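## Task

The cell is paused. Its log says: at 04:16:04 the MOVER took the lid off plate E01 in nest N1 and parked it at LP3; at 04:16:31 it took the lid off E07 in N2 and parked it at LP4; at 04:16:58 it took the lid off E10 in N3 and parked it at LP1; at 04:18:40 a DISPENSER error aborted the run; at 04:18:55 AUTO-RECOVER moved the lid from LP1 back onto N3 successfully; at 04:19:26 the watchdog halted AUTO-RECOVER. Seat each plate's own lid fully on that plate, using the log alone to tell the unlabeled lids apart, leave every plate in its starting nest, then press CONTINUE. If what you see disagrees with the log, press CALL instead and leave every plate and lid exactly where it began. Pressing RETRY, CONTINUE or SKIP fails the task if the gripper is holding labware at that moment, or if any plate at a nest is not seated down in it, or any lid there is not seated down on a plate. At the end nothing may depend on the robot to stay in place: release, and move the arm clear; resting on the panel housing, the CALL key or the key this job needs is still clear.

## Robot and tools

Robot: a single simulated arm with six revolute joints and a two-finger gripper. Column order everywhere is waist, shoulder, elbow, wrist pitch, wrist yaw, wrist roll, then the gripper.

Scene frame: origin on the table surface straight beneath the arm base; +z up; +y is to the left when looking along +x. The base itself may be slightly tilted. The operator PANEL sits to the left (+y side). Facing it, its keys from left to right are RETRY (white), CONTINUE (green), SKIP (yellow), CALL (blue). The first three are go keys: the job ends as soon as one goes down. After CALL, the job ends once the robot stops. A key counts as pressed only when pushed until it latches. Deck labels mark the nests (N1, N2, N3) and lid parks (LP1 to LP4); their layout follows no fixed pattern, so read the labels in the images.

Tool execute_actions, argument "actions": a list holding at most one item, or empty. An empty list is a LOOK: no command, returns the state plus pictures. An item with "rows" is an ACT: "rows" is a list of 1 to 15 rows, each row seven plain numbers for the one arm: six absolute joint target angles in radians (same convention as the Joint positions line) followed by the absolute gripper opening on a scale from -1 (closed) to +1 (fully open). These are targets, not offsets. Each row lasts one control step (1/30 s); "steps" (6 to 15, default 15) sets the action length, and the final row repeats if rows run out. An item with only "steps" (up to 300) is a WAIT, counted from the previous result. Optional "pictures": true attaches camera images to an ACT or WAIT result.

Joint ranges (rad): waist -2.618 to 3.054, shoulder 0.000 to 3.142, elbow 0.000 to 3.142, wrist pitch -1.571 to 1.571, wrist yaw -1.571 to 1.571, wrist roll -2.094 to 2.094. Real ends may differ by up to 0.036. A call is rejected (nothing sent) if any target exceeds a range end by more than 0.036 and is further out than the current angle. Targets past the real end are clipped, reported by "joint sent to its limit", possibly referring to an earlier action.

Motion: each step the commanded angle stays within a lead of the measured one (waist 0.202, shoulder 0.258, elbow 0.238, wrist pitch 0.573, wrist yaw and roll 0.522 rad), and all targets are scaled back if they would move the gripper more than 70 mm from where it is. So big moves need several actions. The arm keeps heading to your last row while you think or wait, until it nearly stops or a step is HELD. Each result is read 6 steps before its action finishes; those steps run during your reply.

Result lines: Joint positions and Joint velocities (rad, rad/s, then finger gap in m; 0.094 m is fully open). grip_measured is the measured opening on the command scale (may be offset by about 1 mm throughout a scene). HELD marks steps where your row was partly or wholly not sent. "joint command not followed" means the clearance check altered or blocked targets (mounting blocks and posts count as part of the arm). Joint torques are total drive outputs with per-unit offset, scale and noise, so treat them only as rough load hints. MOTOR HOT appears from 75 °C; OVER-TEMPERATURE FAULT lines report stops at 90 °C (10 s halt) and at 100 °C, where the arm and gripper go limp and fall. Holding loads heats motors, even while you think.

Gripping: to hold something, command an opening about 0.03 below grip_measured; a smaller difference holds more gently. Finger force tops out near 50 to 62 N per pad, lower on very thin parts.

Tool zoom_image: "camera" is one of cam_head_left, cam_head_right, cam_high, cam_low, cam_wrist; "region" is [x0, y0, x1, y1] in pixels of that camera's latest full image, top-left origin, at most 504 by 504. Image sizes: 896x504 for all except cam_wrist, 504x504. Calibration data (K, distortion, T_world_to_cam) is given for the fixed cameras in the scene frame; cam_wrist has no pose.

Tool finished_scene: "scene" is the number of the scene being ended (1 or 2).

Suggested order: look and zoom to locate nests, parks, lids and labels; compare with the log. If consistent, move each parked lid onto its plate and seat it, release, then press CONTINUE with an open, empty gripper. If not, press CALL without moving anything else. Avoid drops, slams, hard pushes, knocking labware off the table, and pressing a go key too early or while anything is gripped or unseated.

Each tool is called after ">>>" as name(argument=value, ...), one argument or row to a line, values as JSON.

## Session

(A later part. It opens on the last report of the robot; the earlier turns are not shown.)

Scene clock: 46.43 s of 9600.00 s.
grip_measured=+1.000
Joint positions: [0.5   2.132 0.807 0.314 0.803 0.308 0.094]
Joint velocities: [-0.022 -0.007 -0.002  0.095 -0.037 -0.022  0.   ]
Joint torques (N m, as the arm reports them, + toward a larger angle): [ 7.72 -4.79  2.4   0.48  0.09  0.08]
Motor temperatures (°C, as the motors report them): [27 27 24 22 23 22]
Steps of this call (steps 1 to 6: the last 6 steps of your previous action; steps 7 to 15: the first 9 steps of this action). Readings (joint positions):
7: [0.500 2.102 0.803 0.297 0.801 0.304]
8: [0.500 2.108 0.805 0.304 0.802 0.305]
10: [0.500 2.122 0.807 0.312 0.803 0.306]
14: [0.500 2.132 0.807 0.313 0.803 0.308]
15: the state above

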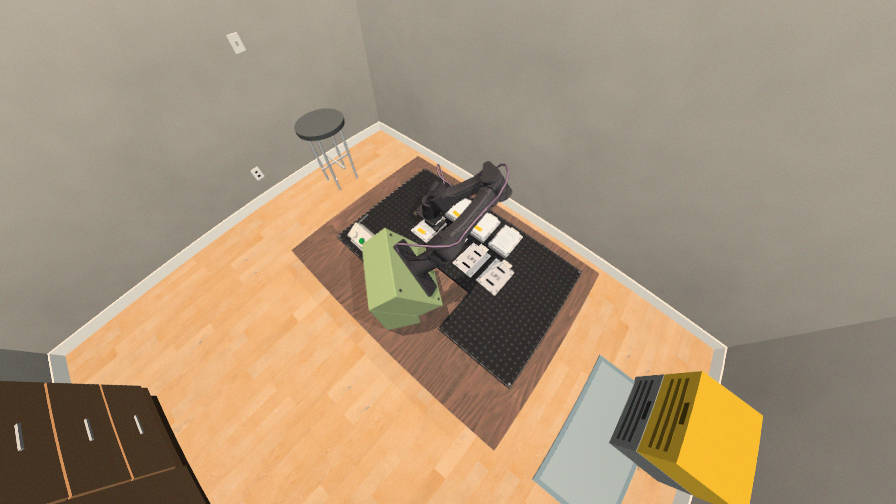

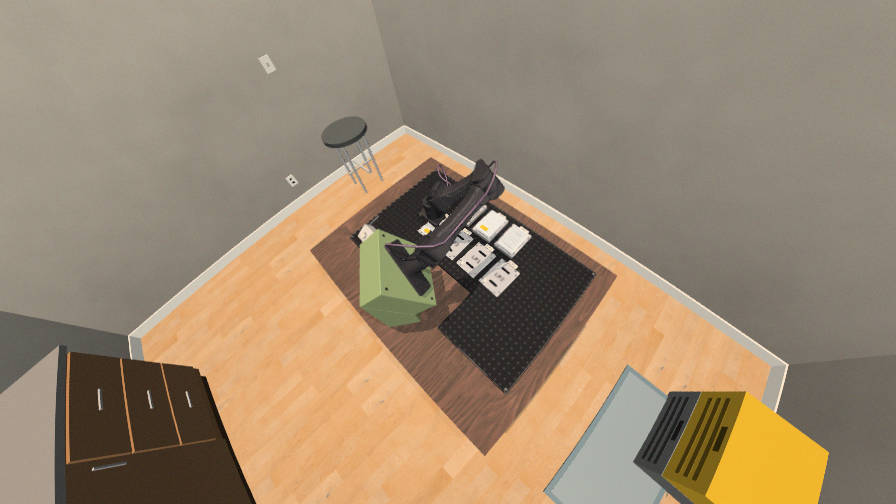

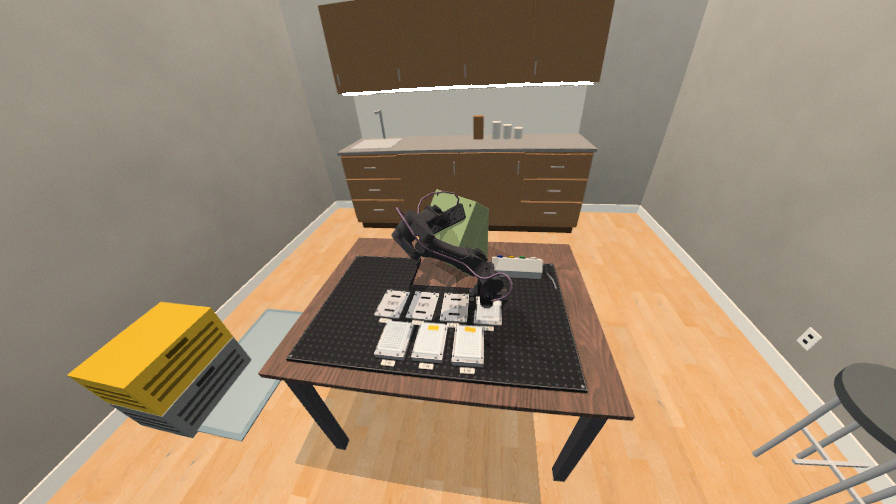

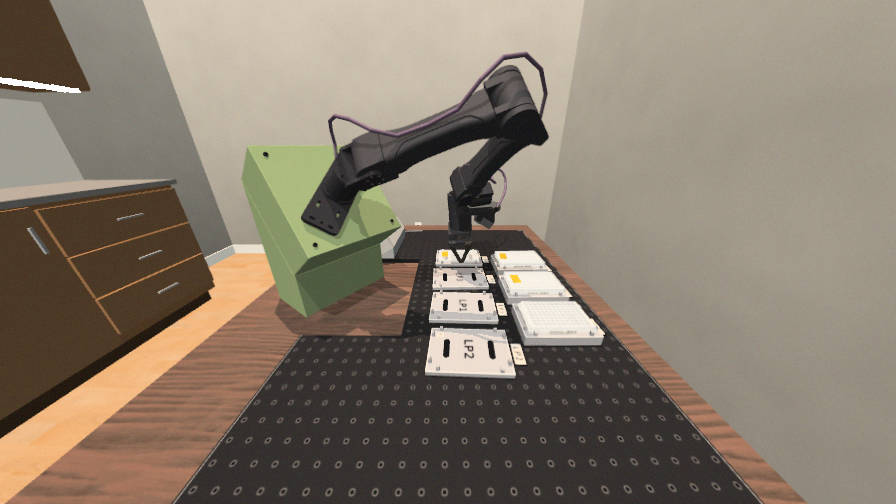

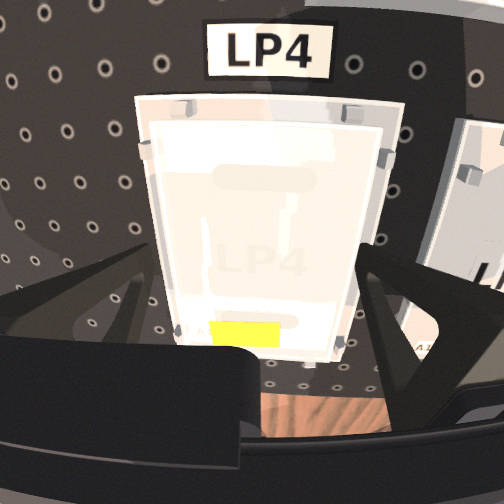

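>>> execute_actions(
  actions=[
    {"rows":[[0.49,2.17,0.84,0.335,0.84,0.32,1]],"steps":15},
  ],
  pictures=true,
)

>>> zoom_image(
  camera="cam_low",
  region=[410,180,530,280],
)

Scene clock: 47.07 s of 9600.00 s.
grip_measured=+1.000
Joint positions: [0.497 2.142 0.814 0.324 0.819 0.315 0.094]
Joint velocities: [ 0.002 -0.007 -0.007  0.066  0.022  0.007  0.   ]
Joint torques (N m, as the arm reports them, + toward a larger angle): [ 7.23 -3.99  2.62  0.51  0.21  0.05]
Motor temperatures (°C, as the motors report them): [27 27 24 22 23 22]
Steps of this call (steps 1 to 6: the last 6 steps of your previous action; steps 7 to 10: the robot went on to your last target; steps 11 to 19: the first 9 steps of this action). Readings (joint positions):
11: [0.500 2.133 0.807 0.322 0.807 0.309]
12: [0.498 2.137 0.810 0.322 0.812 0.310]
14: [0.497 2.142 0.814 0.324 0.818 0.312]
18: [0.497 2.142 0.814 0.324 0.818 0.315]
19: the state above

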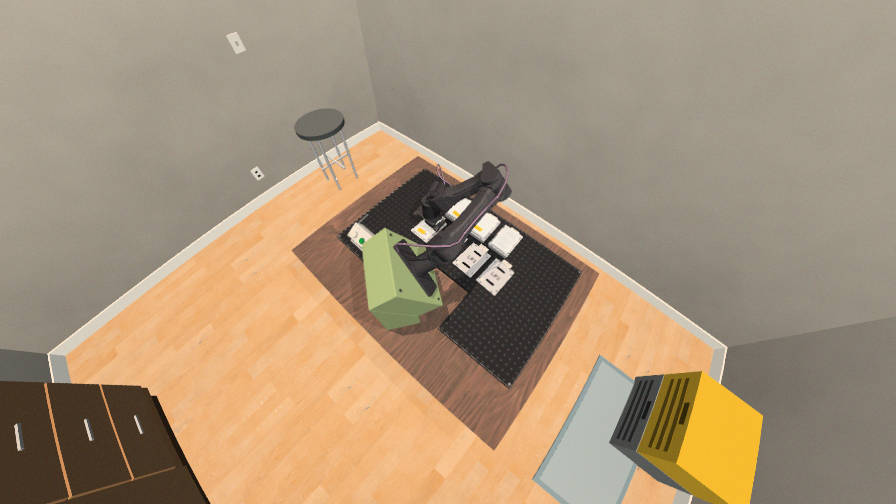

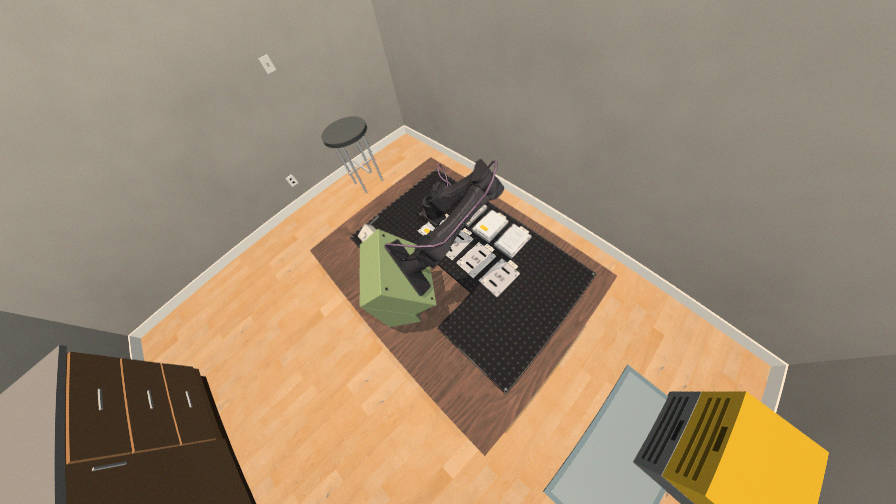

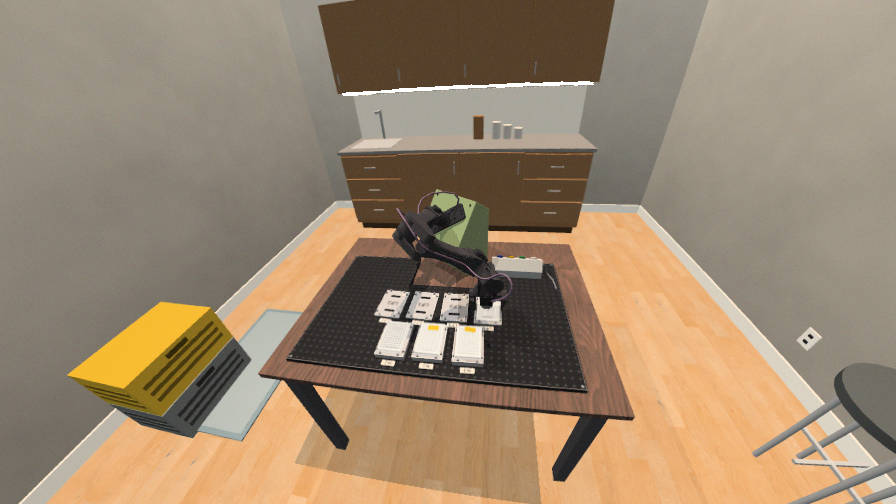

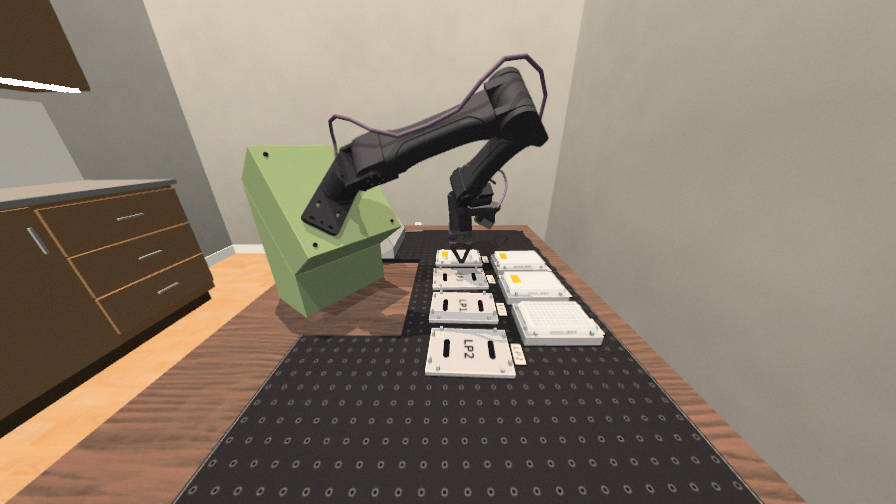

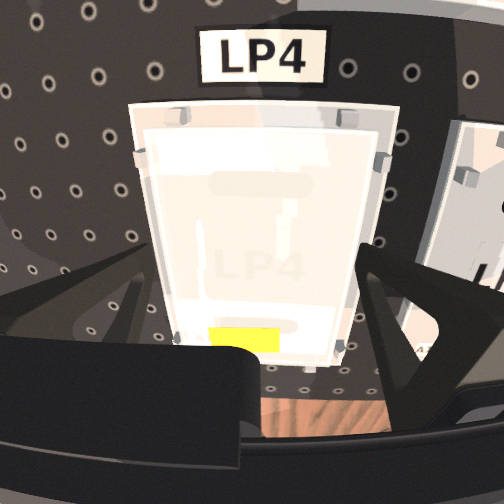

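Region (410, 180, 530, 280) of cam_low's 896x504 image, scaled by 4.200, with more detail than that image has.

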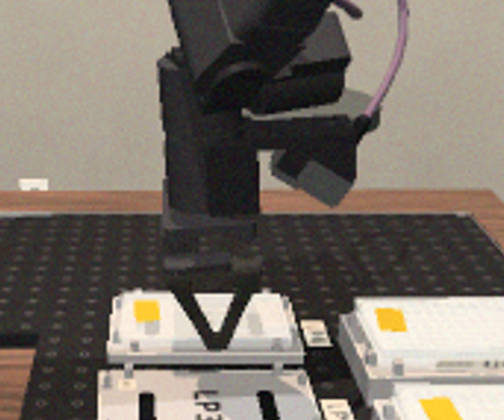

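>>> execute_actions(
  actions=[
    {"rows":[[0.52,2.17,0.84,0.335,0.84,0.32,1],[0.52,2.17,0.84,0.335,0.84,0.32,1],[0.52,2.17,0.84,0.335,0.84,0.32,1],[0.52,2.17,0.84,0.335,0.84,0.32,1],[0.52,2.17,0.84,0.335,0.84,0.32,1],[0.51,2.20,0.84,0.335,0.84,0.32,1]],"steps":15},
  ],
  pictures=true,
)

>>> zoom_image(
  camera="cam_high",
  region=[450,270,530,335],
)

Scene clock: 47.67 s of 9600.00 s.
grip_measured=+1.000
Joint positions: [0.505 2.161 0.82  0.336 0.846 0.316 0.094]
Joint velocities: [0.012 0.066 0.037 0.139 0.139 0.007 0.   ]
Joint torques (N m, as the arm reports them, + toward a larger angle): [ 8.18 -3.45  1.89  0.35 -0.28  0.05]
Motor temperatures (°C, as the motors report them): [27 27 24 22 23 22]
Steps of this call (steps 1 to 6: the last 6 steps of your previous action; steps 7 to 9: the robot went on to your last target; steps 10 to 18: the first 9 steps of this action). Readings (joint positions):
10: [0.499 2.142 0.814 0.324 0.820 0.316]
11: [0.500 2.142 0.814 0.325 0.821 0.316]
13: [0.500 2.142 0.814 0.325 0.824 0.316]
17: [0.503 2.157 0.819 0.334 0.841 0.316]
18: the state above

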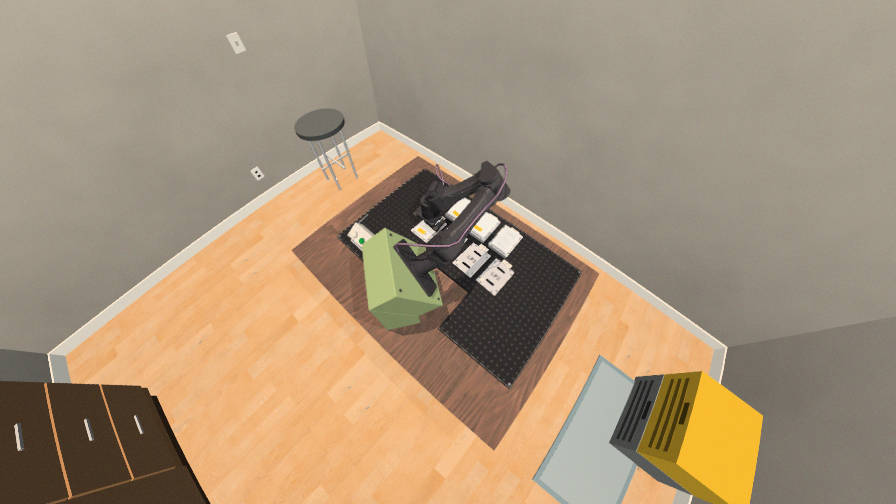

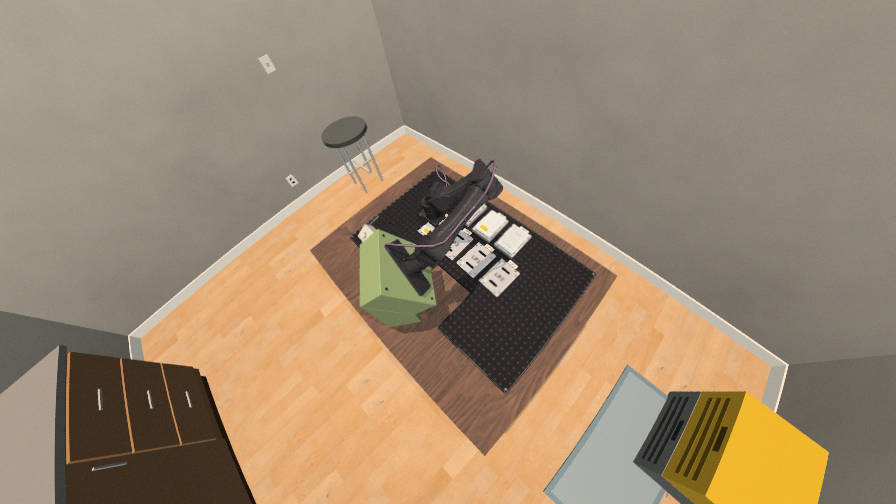

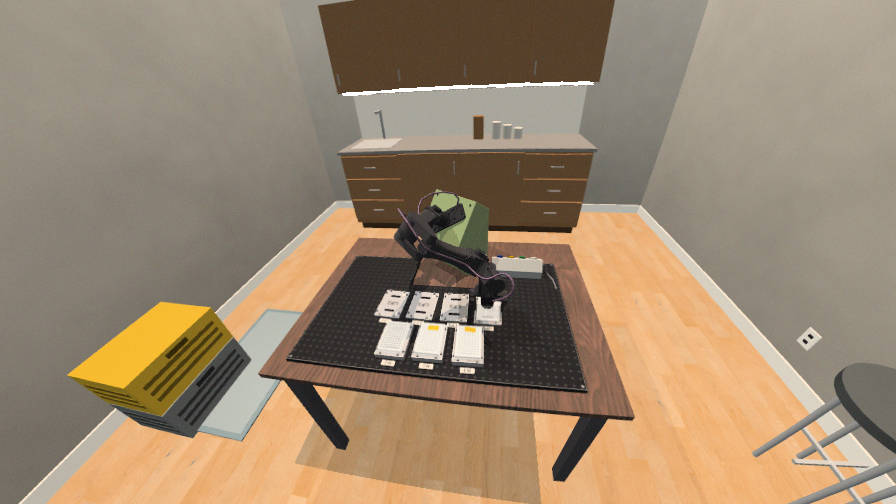

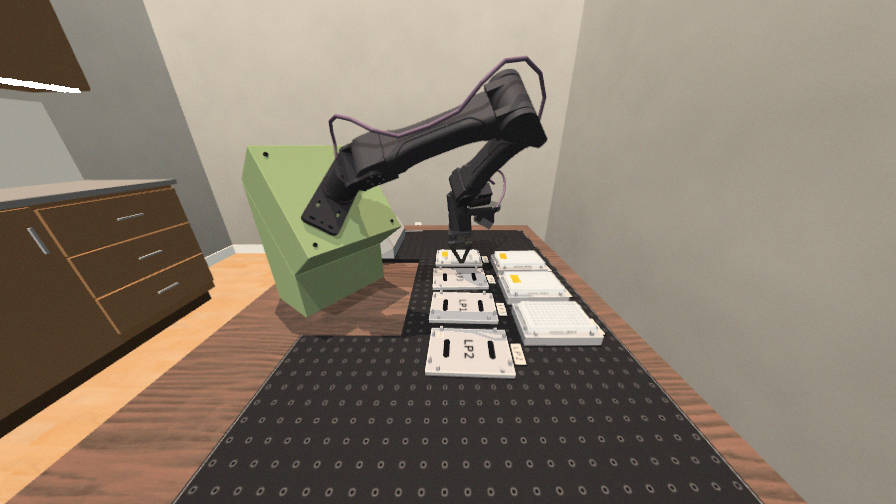

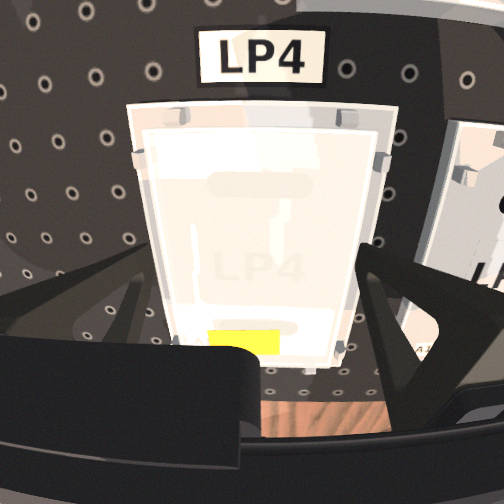

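Region (450, 270, 530, 335) of cam_high's 896x504 image, scaled by 6.300, with more detail than that image has; it fills the top 410 rows of this view, and the rest is white.

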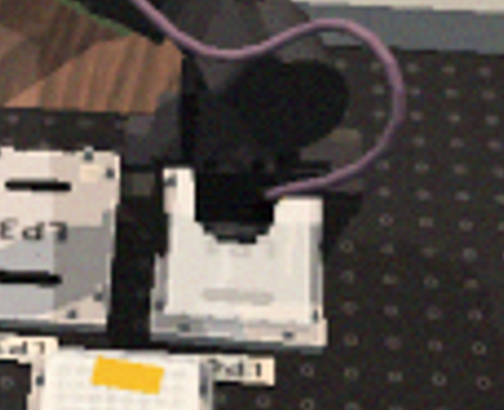

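>>> execute_actions(
  actions=[
    {"rows":[[0.51,2.17,0.82,0.335,0.845,0.32,1],[0.51,2.17,0.82,0.335,0.845,0.32,0.95],[0.51,2.17,0.82,0.335,0.845,0.32,0.9],[0.51,2.17,0.82,0.335,0.845,0.32,0.87],[0.51,2.17,0.82,0.335,0.845,0.32,0.84],[0.51,2.17,0.82,0.335,0.845,0.32,0.81],[0.51,2.17,0.82,0.335,0.845,0.32,0.78],[0.51,2.17,0.82,0.335,0.845,0.32,0.75]],"steps":15},
  ],
)

>>> execute_actions(
  actions=[
    {"rows":[[0.53,2.10,0.82,0.28,0.85,0.33,0.75]],"steps":15},
  ],
  pictures=true,
)

Scene clock: 48.27 s of 9600.00 s.
grip_measured=+0.782
Joint positions: [0.506 2.164 0.821 0.34  0.857 0.316 0.084]
Joint velocities: [ 0.002 -0.007 -0.007  0.007  0.037 -0.007 -0.   ]
Joint torques (N m, as the arm reports them, + toward a larger angle): [ 8.27 -5.87  0.22  0.39 -0.13  0.06]
Motor temperatures (°C, as the motors report them): [27 27 24 22 23 22]
Steps of this call (steps 1 to 6: the last 6 steps of your previous action; steps 7 to 9: the robot went on to your last target; steps 10 to 18: the first 9 steps of this action). Readings (joint positions):
10: [0.506 2.164 0.821 0.340 0.852 0.316]
11: [0.506 2.164 0.821 0.340 0.854 0.316]
13: [0.506 2.164 0.821 0.340 0.857 0.316]
17: [0.506 2.164 0.821 0.340 0.857 0.316]
18: the state above

Scene clock: 48.77 s of 9600.00 s.
grip_measured=+0.782
Joint positions: [0.508 2.129 0.821 0.283 0.836 0.331 0.084]
Joint velocities: [-0.002 -0.012 -0.022 -0.007 -0.037 -0.037  0.001]
Joint torques (N m, as the arm reports them, + toward a larger angle): [ 9.6  -8.8   0.35  0.4   0.14 -0.02]
Motor temperatures (°C, as the motors report them): [27 27 24 22 23 22]
Steps of this call (steps 1 to 6: the last 6 steps of your previous action; steps 7 to 15: the first 9 steps of this action). Readings (joint positions):
7: [0.506 2.159 0.821 0.334 0.856 0.317]
8: [0.506 2.150 0.821 0.321 0.853 0.319]
10: [0.507 2.135 0.821 0.296 0.841 0.327]
14: [0.508 2.129 0.821 0.284 0.836 0.331]
15: the state above

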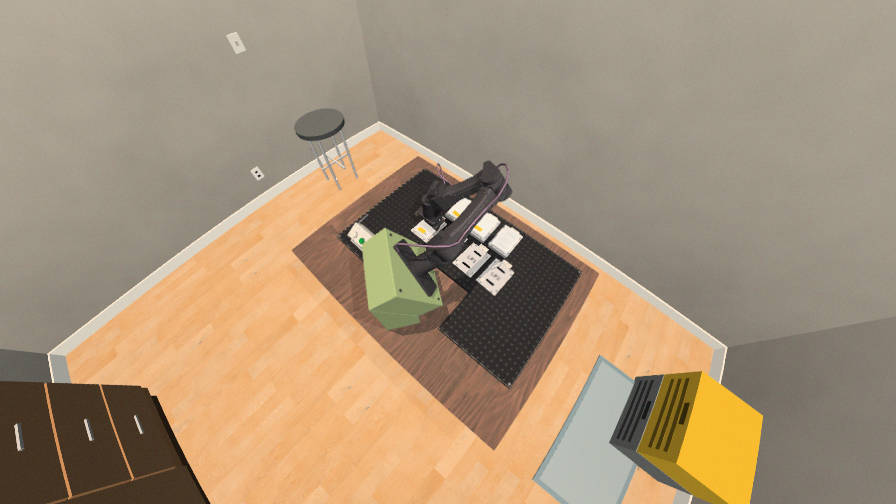

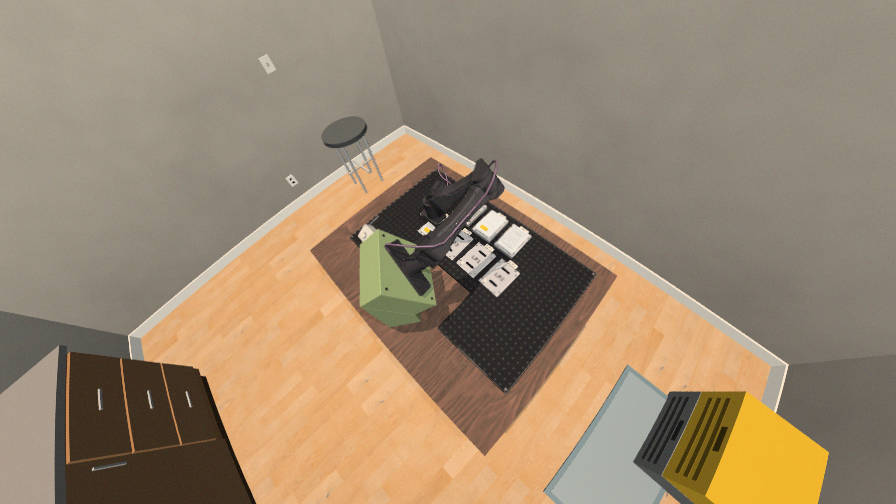

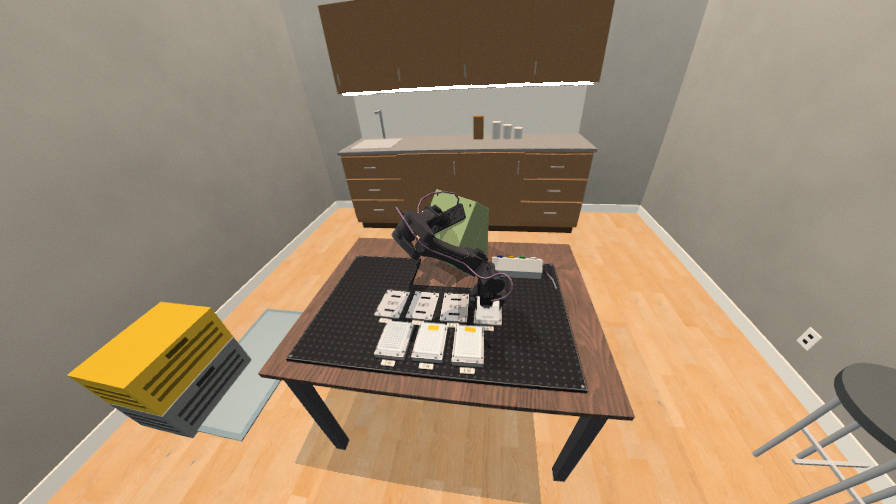

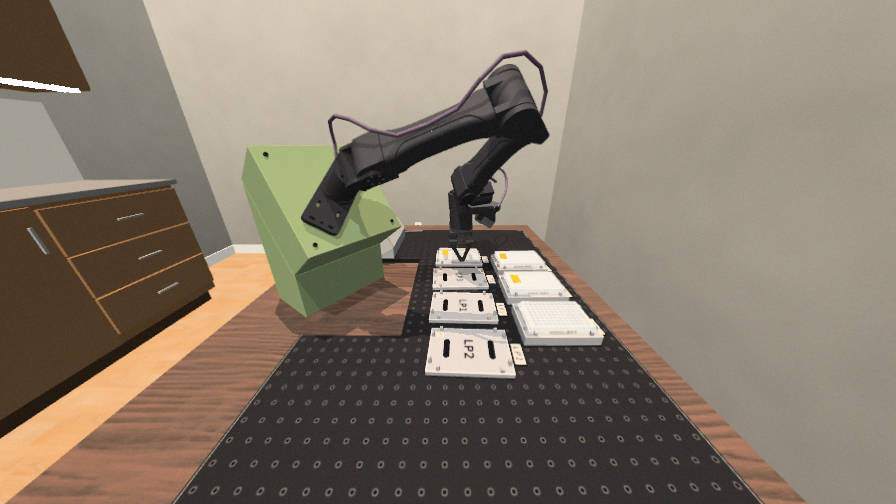

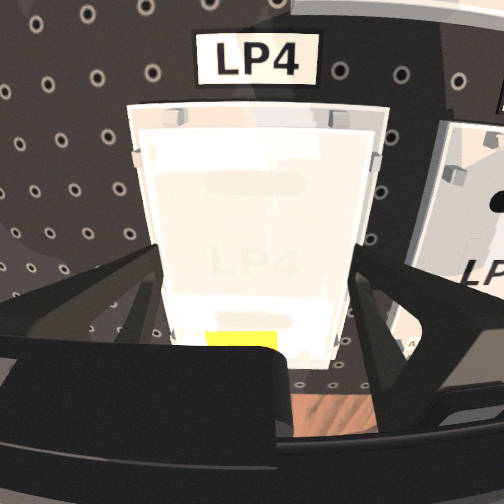

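>>> execute_actions(
  actions=[
    {"rows":[[0.55,2.04,0.80,0.22,0.85,0.36,0.75],[0.56,2.01,0.79,0.19,0.85,0.38,0.75],[0.58,1.97,0.77,0.15,0.85,0.40,0.75],[0.59,1.93,0.77,0.11,0.85,0.41,0.75],[0.60,1.89,0.77,0.07,0.85,0.42,0.75],[0.61,1.85,0.77,0.03,0.85,0.43,0.75]],"steps":15},
  ],
)

>>> execute_actions(
  actions=[
    {"rows":[[0.57,1.8,0.81,-0.02,0.82,0.39,0.75],[0.53,1.76,0.85,-0.07,0.79,0.35,0.75],[0.49,1.72,0.89,-0.12,0.76,0.31,0.75],[0.45,1.68,0.93,-0.17,0.73,0.27,0.75],[0.41,1.64,0.97,-0.22,0.70,0.23,0.75],[0.37,1.6,1.01,-0.27,0.67,0.19,0.75],[0.33,1.56,1.05,-0.32,0.64,0.15,0.75],[0.29,1.52,1.09,-0.37,0.61,0.11,0.75],[0.25,1.48,1.13,-0.42,0.58,0.07,0.75],[0.21,1.45,1.17,-0.47,0.56,0.03,0.75]],"steps":15},
  ],
)

>>> execute_actions(
  actions=[
    {"rows":[[0.15,1.44,1.2,-0.49,0.53,-0.02,0.75],[0.09,1.43,1.23,-0.51,0.50,-0.07,0.75],[0.03,1.42,1.26,-0.53,0.47,-0.12,0.75],[-0.03,1.41,1.29,-0.55,0.44,-0.17,0.75],[-0.09,1.4,1.31,-0.57,0.41,-0.22,0.75],[-0.14,1.4,1.33,-0.58,0.38,-0.27,0.75],[-0.17,1.4,1.34,-0.59,0.36,-0.31,0.75]],"steps":15},
  ],
)

>>> execute_actions(
  actions=[
    {"rows":[[-0.19,1.45,1.34,-0.55,0.35,-0.32,0.75],[-0.2,1.48,1.34,-0.53,0.34,-0.33,0.75],[-0.21,1.51,1.34,-0.51,0.336,-0.33,0.75]],"steps":15},
  ],
  pictures=true,
)

>>> zoom_image(
  camera="cam_low",
  region=[470,230,630,360],
)

Scene clock: 49.87 s of 9600.00 s.
grip_measured=+0.782
Joint positions: [0.595 1.859 0.786 0.111 0.839 0.402 0.084]
Joint velocities: [ 0.115 -0.515 -0.002 -0.11   0.125  0.256 -0.   ]
Joint torques (N m, as the arm reports them, + toward a larger angle): [ 7.64 -4.07  0.39  0.02 -0.01  0.08]
Motor temperatures (°C, as the motors report them): [27 27 24 22 23 22]
Steps of this call (steps 1 to 6: the last 6 steps of your previous action; steps 7 to 15: the robot went on to your last target; steps 16 to 24: nothing new was sent; steps 25 to 33: the first 9 steps of this action). Readings (joint positions):
25: [0.510 2.122 0.821 0.274 0.834 0.336]
26: [0.514 2.105 0.817 0.256 0.830 0.343]
28: [0.537 2.039 0.797 0.208 0.831 0.361]
32: [0.589 1.881 0.786 0.116 0.837 0.397]
33: the state above

Scene clock: 50.37 s of 9600.00 s.
grip_measured=+0.782
Joint positions: [ 0.356  1.637  0.988 -0.198  0.707  0.256  0.084]
Joint velocities: [-1.009 -1.023  1.057 -0.96  -0.549 -0.784 -0.001]
Joint torques (N m, as the arm reports them, + toward a larger angle): [  6.14 -10.18   4.34   0.39   0.05  -0.04]
Motor temperatures (°C, as the motors report them): [27 27 24 22 23 22]
Steps of this call (steps 1 to 6: the last 6 steps of your previous action; steps 7 to 15: the first 9 steps of this action). Readings (joint positions):
7: [0.595 1.843 0.786 0.054 0.838 0.416]
8: [0.586 1.834 0.790 0.029 0.827 0.406]
10: [0.538 1.796 0.823 -0.051 0.792 0.370]
14: [0.392 1.672 0.951 -0.169 0.725 0.281]
15: the state above

Scene clock: 50.87 s of 9600.00 s.
grip_measured=+0.782
Joint positions: [-0.174  1.426  1.31  -0.519  0.443 -0.191  0.084]
Joint velocities: [-0.838 -0.12   0.242 -0.198 -0.139 -0.828  0.001]
Joint torques (N m, as the arm reports them, + toward a larger angle): [  7.47 -12.89   5.75   0.17  -0.59  -0.12]
Motor temperatures (°C, as the motors report them): [27 27 24 22 23 22]
Steps of this call (steps 1 to 6: the last 6 steps of your previous action; steps 7 to 15: the first 9 steps of this action). Readings (joint positions):
7: [0.185 1.434 1.178 -0.356 0.613 0.085]
8: [0.170 1.428 1.192 -0.378 0.590 0.058]
10: [0.096 1.428 1.224 -0.429 0.535 -0.010]
14: [-0.138 1.428 1.299 -0.511 0.450 -0.164]
15: the state above

Scene clock: 51.37 s of 9600.00 s.
grip_measured=+0.782
Joint positions: [-0.206  1.507  1.322 -0.527  0.355 -0.315  0.084]
Joint velocities: [ 0.012  0.081 -0.022  0.037 -0.037 -0.066 -0.   ]
Joint torques (N m, as the arm reports them, + toward a larger angle): [  2.75 -11.65   5.6    0.49  -0.13  -0.07]
Motor temperatures (°C, as the motors report them): [27 28 24 22 23 22]
Steps of this call (steps 1 to 6: the last 6 steps of your previous action; steps 7 to 15: the first 9 steps of this action). Readings (joint positions):
7: [-0.186 1.417 1.319 -0.562 0.388 -0.281]
8: [-0.187 1.422 1.319 -0.558 0.381 -0.289]
10: [-0.194 1.447 1.321 -0.539 0.370 -0.301]
14: [-0.205 1.502 1.322 -0.527 0.357 -0.313]
15: the state above

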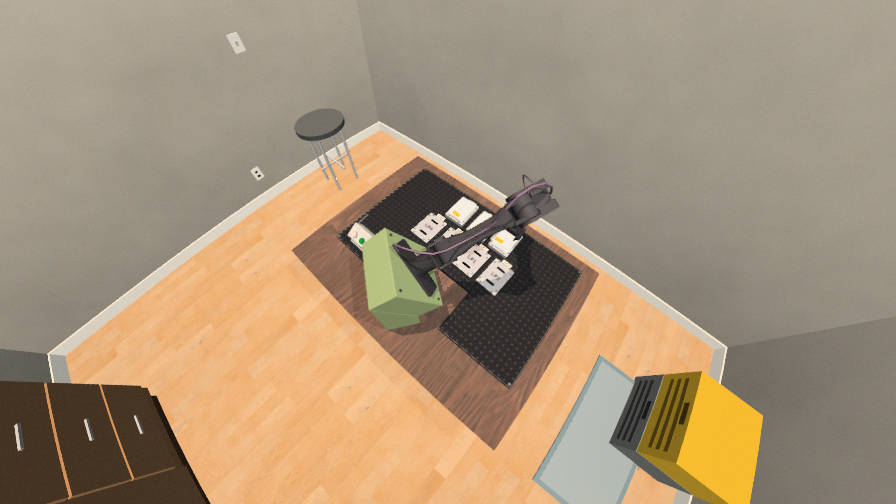

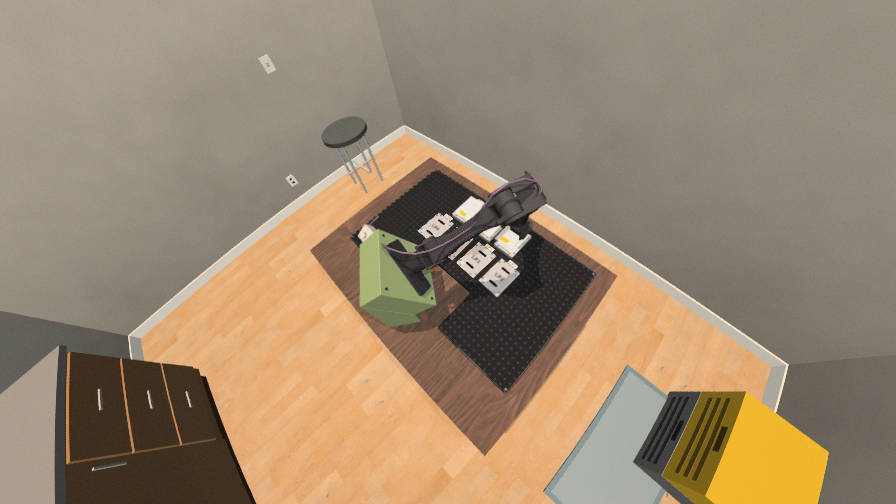

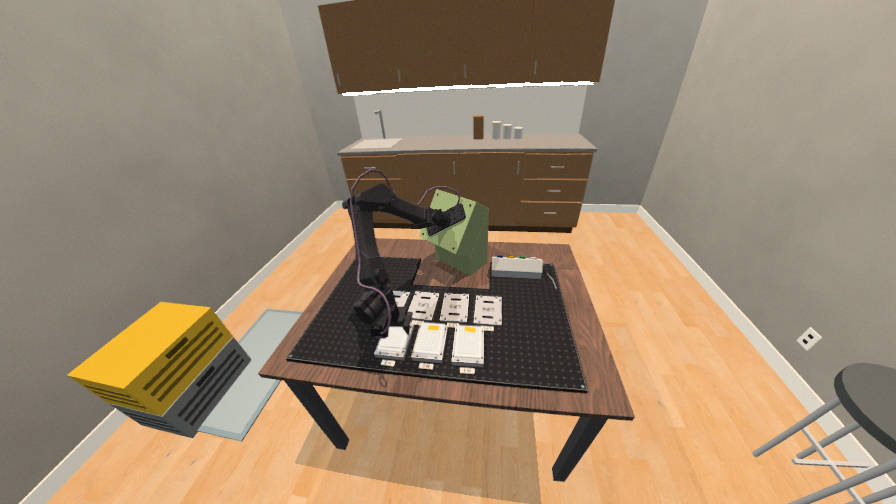

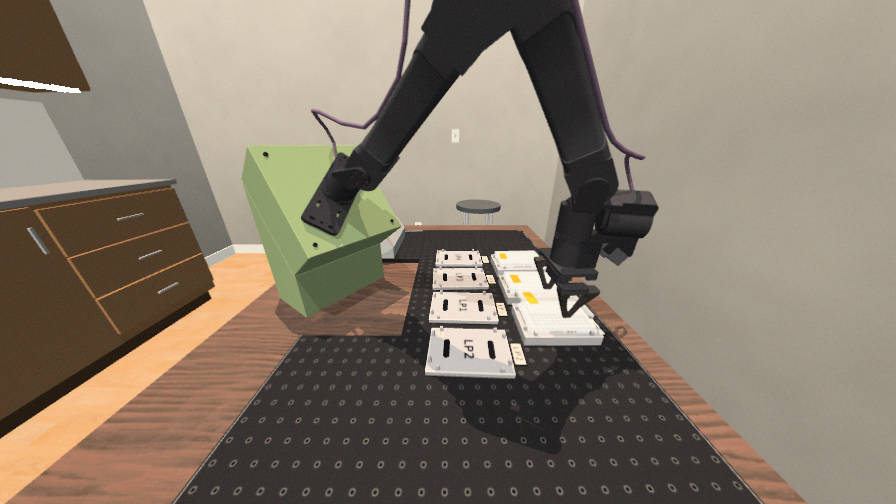

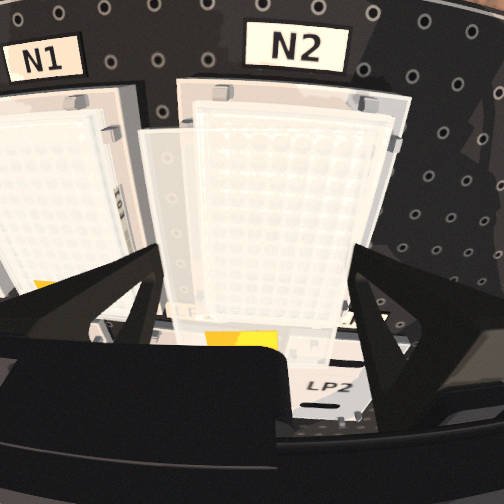

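Region (470, 230, 630, 360) of cam_low's 896x504 image, scaled by 3.150, with more detail than that image has; it fills the top 410 rows of this view, and the rest is white.

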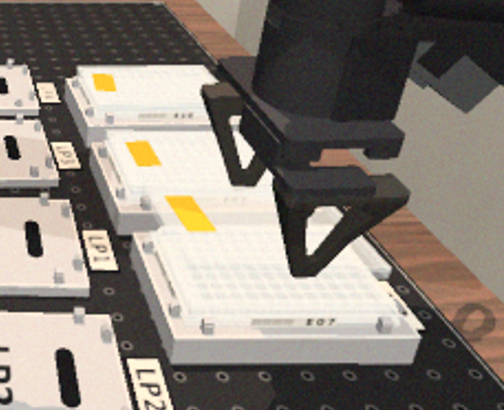

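>>> execute_actions(
  actions=[
    {"rows":[[-0.255,1.565,1.42,-0.56,0.32,-0.26,0.75]],"steps":15},
  ],
)

>>> execute_actions(
  actions=[
    {"steps":10},
  ],
  pictures=true,
)

>>> zoom_image(
  camera="cam_low",
  region=[470,200,670,360],
)

>>> zoom_image(
  camera="cam_high",
  region=[340,280,460,375],
)

Scene clock: 52.17 s of 9600.00 s.
grip_measured=+0.782
Joint positions: [-0.256  1.548  1.395 -0.545  0.335 -0.274  0.084]
Joint velocities: [ 0.017 -0.002 -0.012 -0.095 -0.11  -0.007 -0.   ]
Joint torques (N m, as the arm reports them, + toward a larger angle): [  3.06 -10.49   6.4    0.28  -0.1    0.08]
Motor temperatures (°C, as the motors report them): [27 28 24 22 23 22]
Steps of this call (steps 1 to 6: the last 6 steps of your previous action; steps 7 to 15: the robot went on to your last target; steps 16 to 24: the first 9 steps of this action). Readings (joint positions):
16: [-0.210 1.514 1.334 -0.533 0.344 -0.315]
17: [-0.218 1.526 1.355 -0.544 0.339 -0.305]
19: [-0.240 1.545 1.386 -0.544 0.336 -0.291]
23: [-0.256 1.548 1.395 -0.545 0.336 -0.276]
24: the state above

Scene clock: 52.50 s of 9600.00 s.
grip_measured=+0.782
Joint positions: [-0.256  1.548  1.395 -0.55   0.332 -0.268  0.084]
Joint velocities: [ 0.002 -0.002  0.007 -0.037 -0.037 -0.007 -0.   ]
Joint torques (N m, as the arm reports them, + toward a larger angle): [  3.03 -10.48   6.39   0.27  -0.14   0.08]
Motor temperatures (°C, as the motors report them): [27 28 24 22 23 22]
Kept back: nothing.
Steps of this call (steps 1 to 6: the last 6 steps of your previous action; steps 7 to 10: the robot went on to your last target). Readings (joint positions):
1: [-0.256 1.548 1.395 -0.547 0.334 -0.273]
2: [-0.256 1.548 1.395 -0.548 0.334 -0.272]
4: [-0.256 1.548 1.395 -0.548 0.333 -0.270]
8: [-0.256 1.548 1.395 -0.550 0.333 -0.268]
10: the state above

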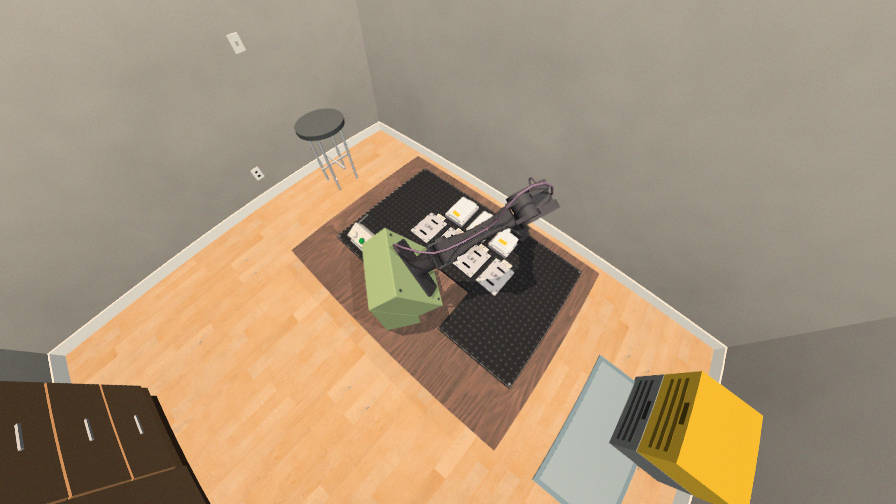

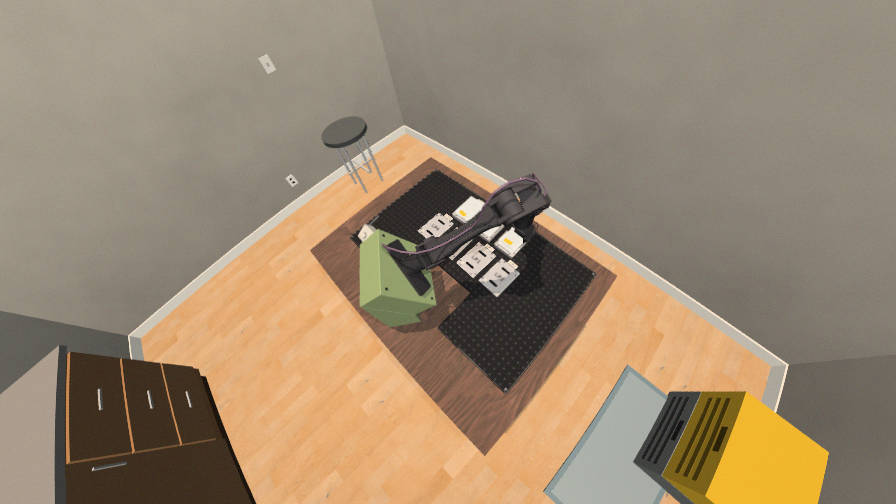

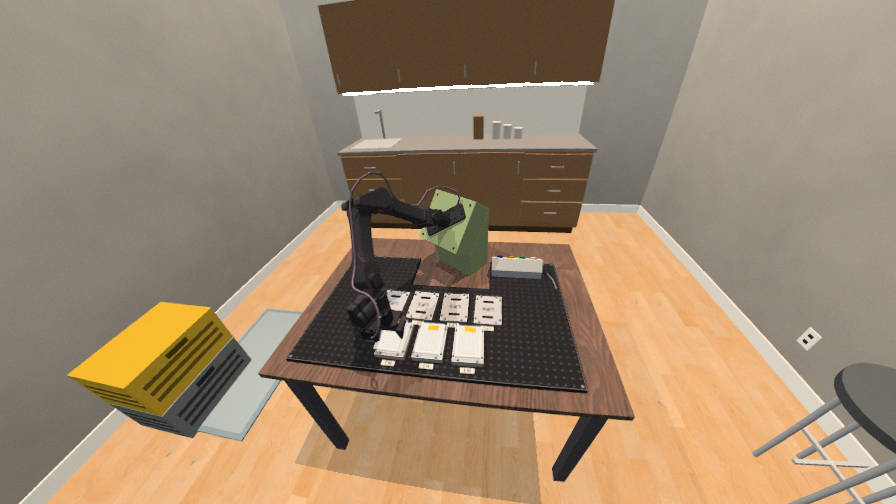

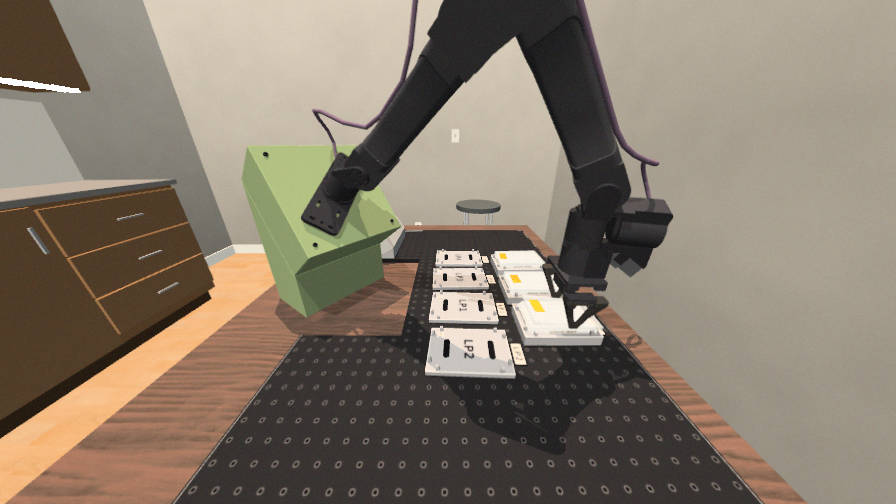

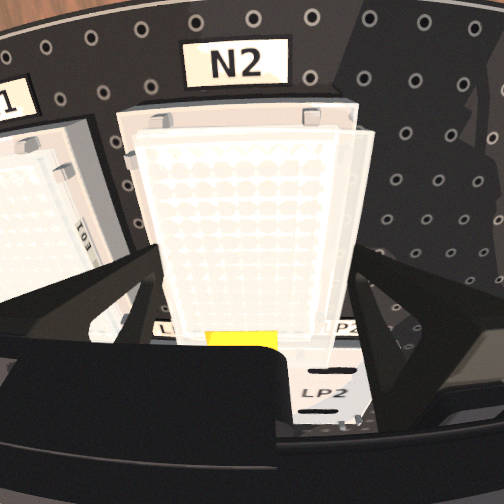

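Region (470, 200, 670, 360) of cam_low's 896x504 image, scaled by 2.520, with more detail than that image has; it fills the top 403 rows of this view, and the rest is white.

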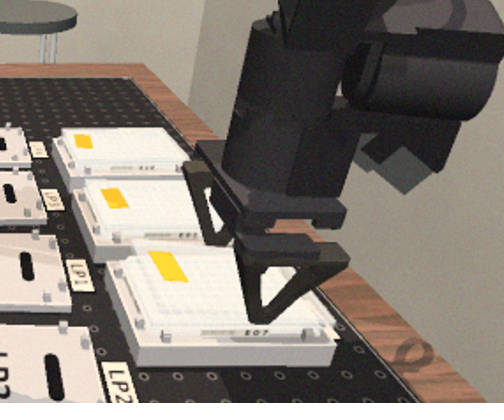

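Region (340, 280, 460, 375) of cam_high's 896x504 image, scaled by 4.200, with more detail than that image has; it fills the top 399 rows of this view, and the rest is white.

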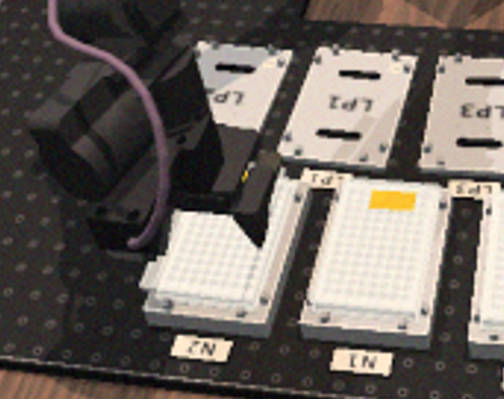

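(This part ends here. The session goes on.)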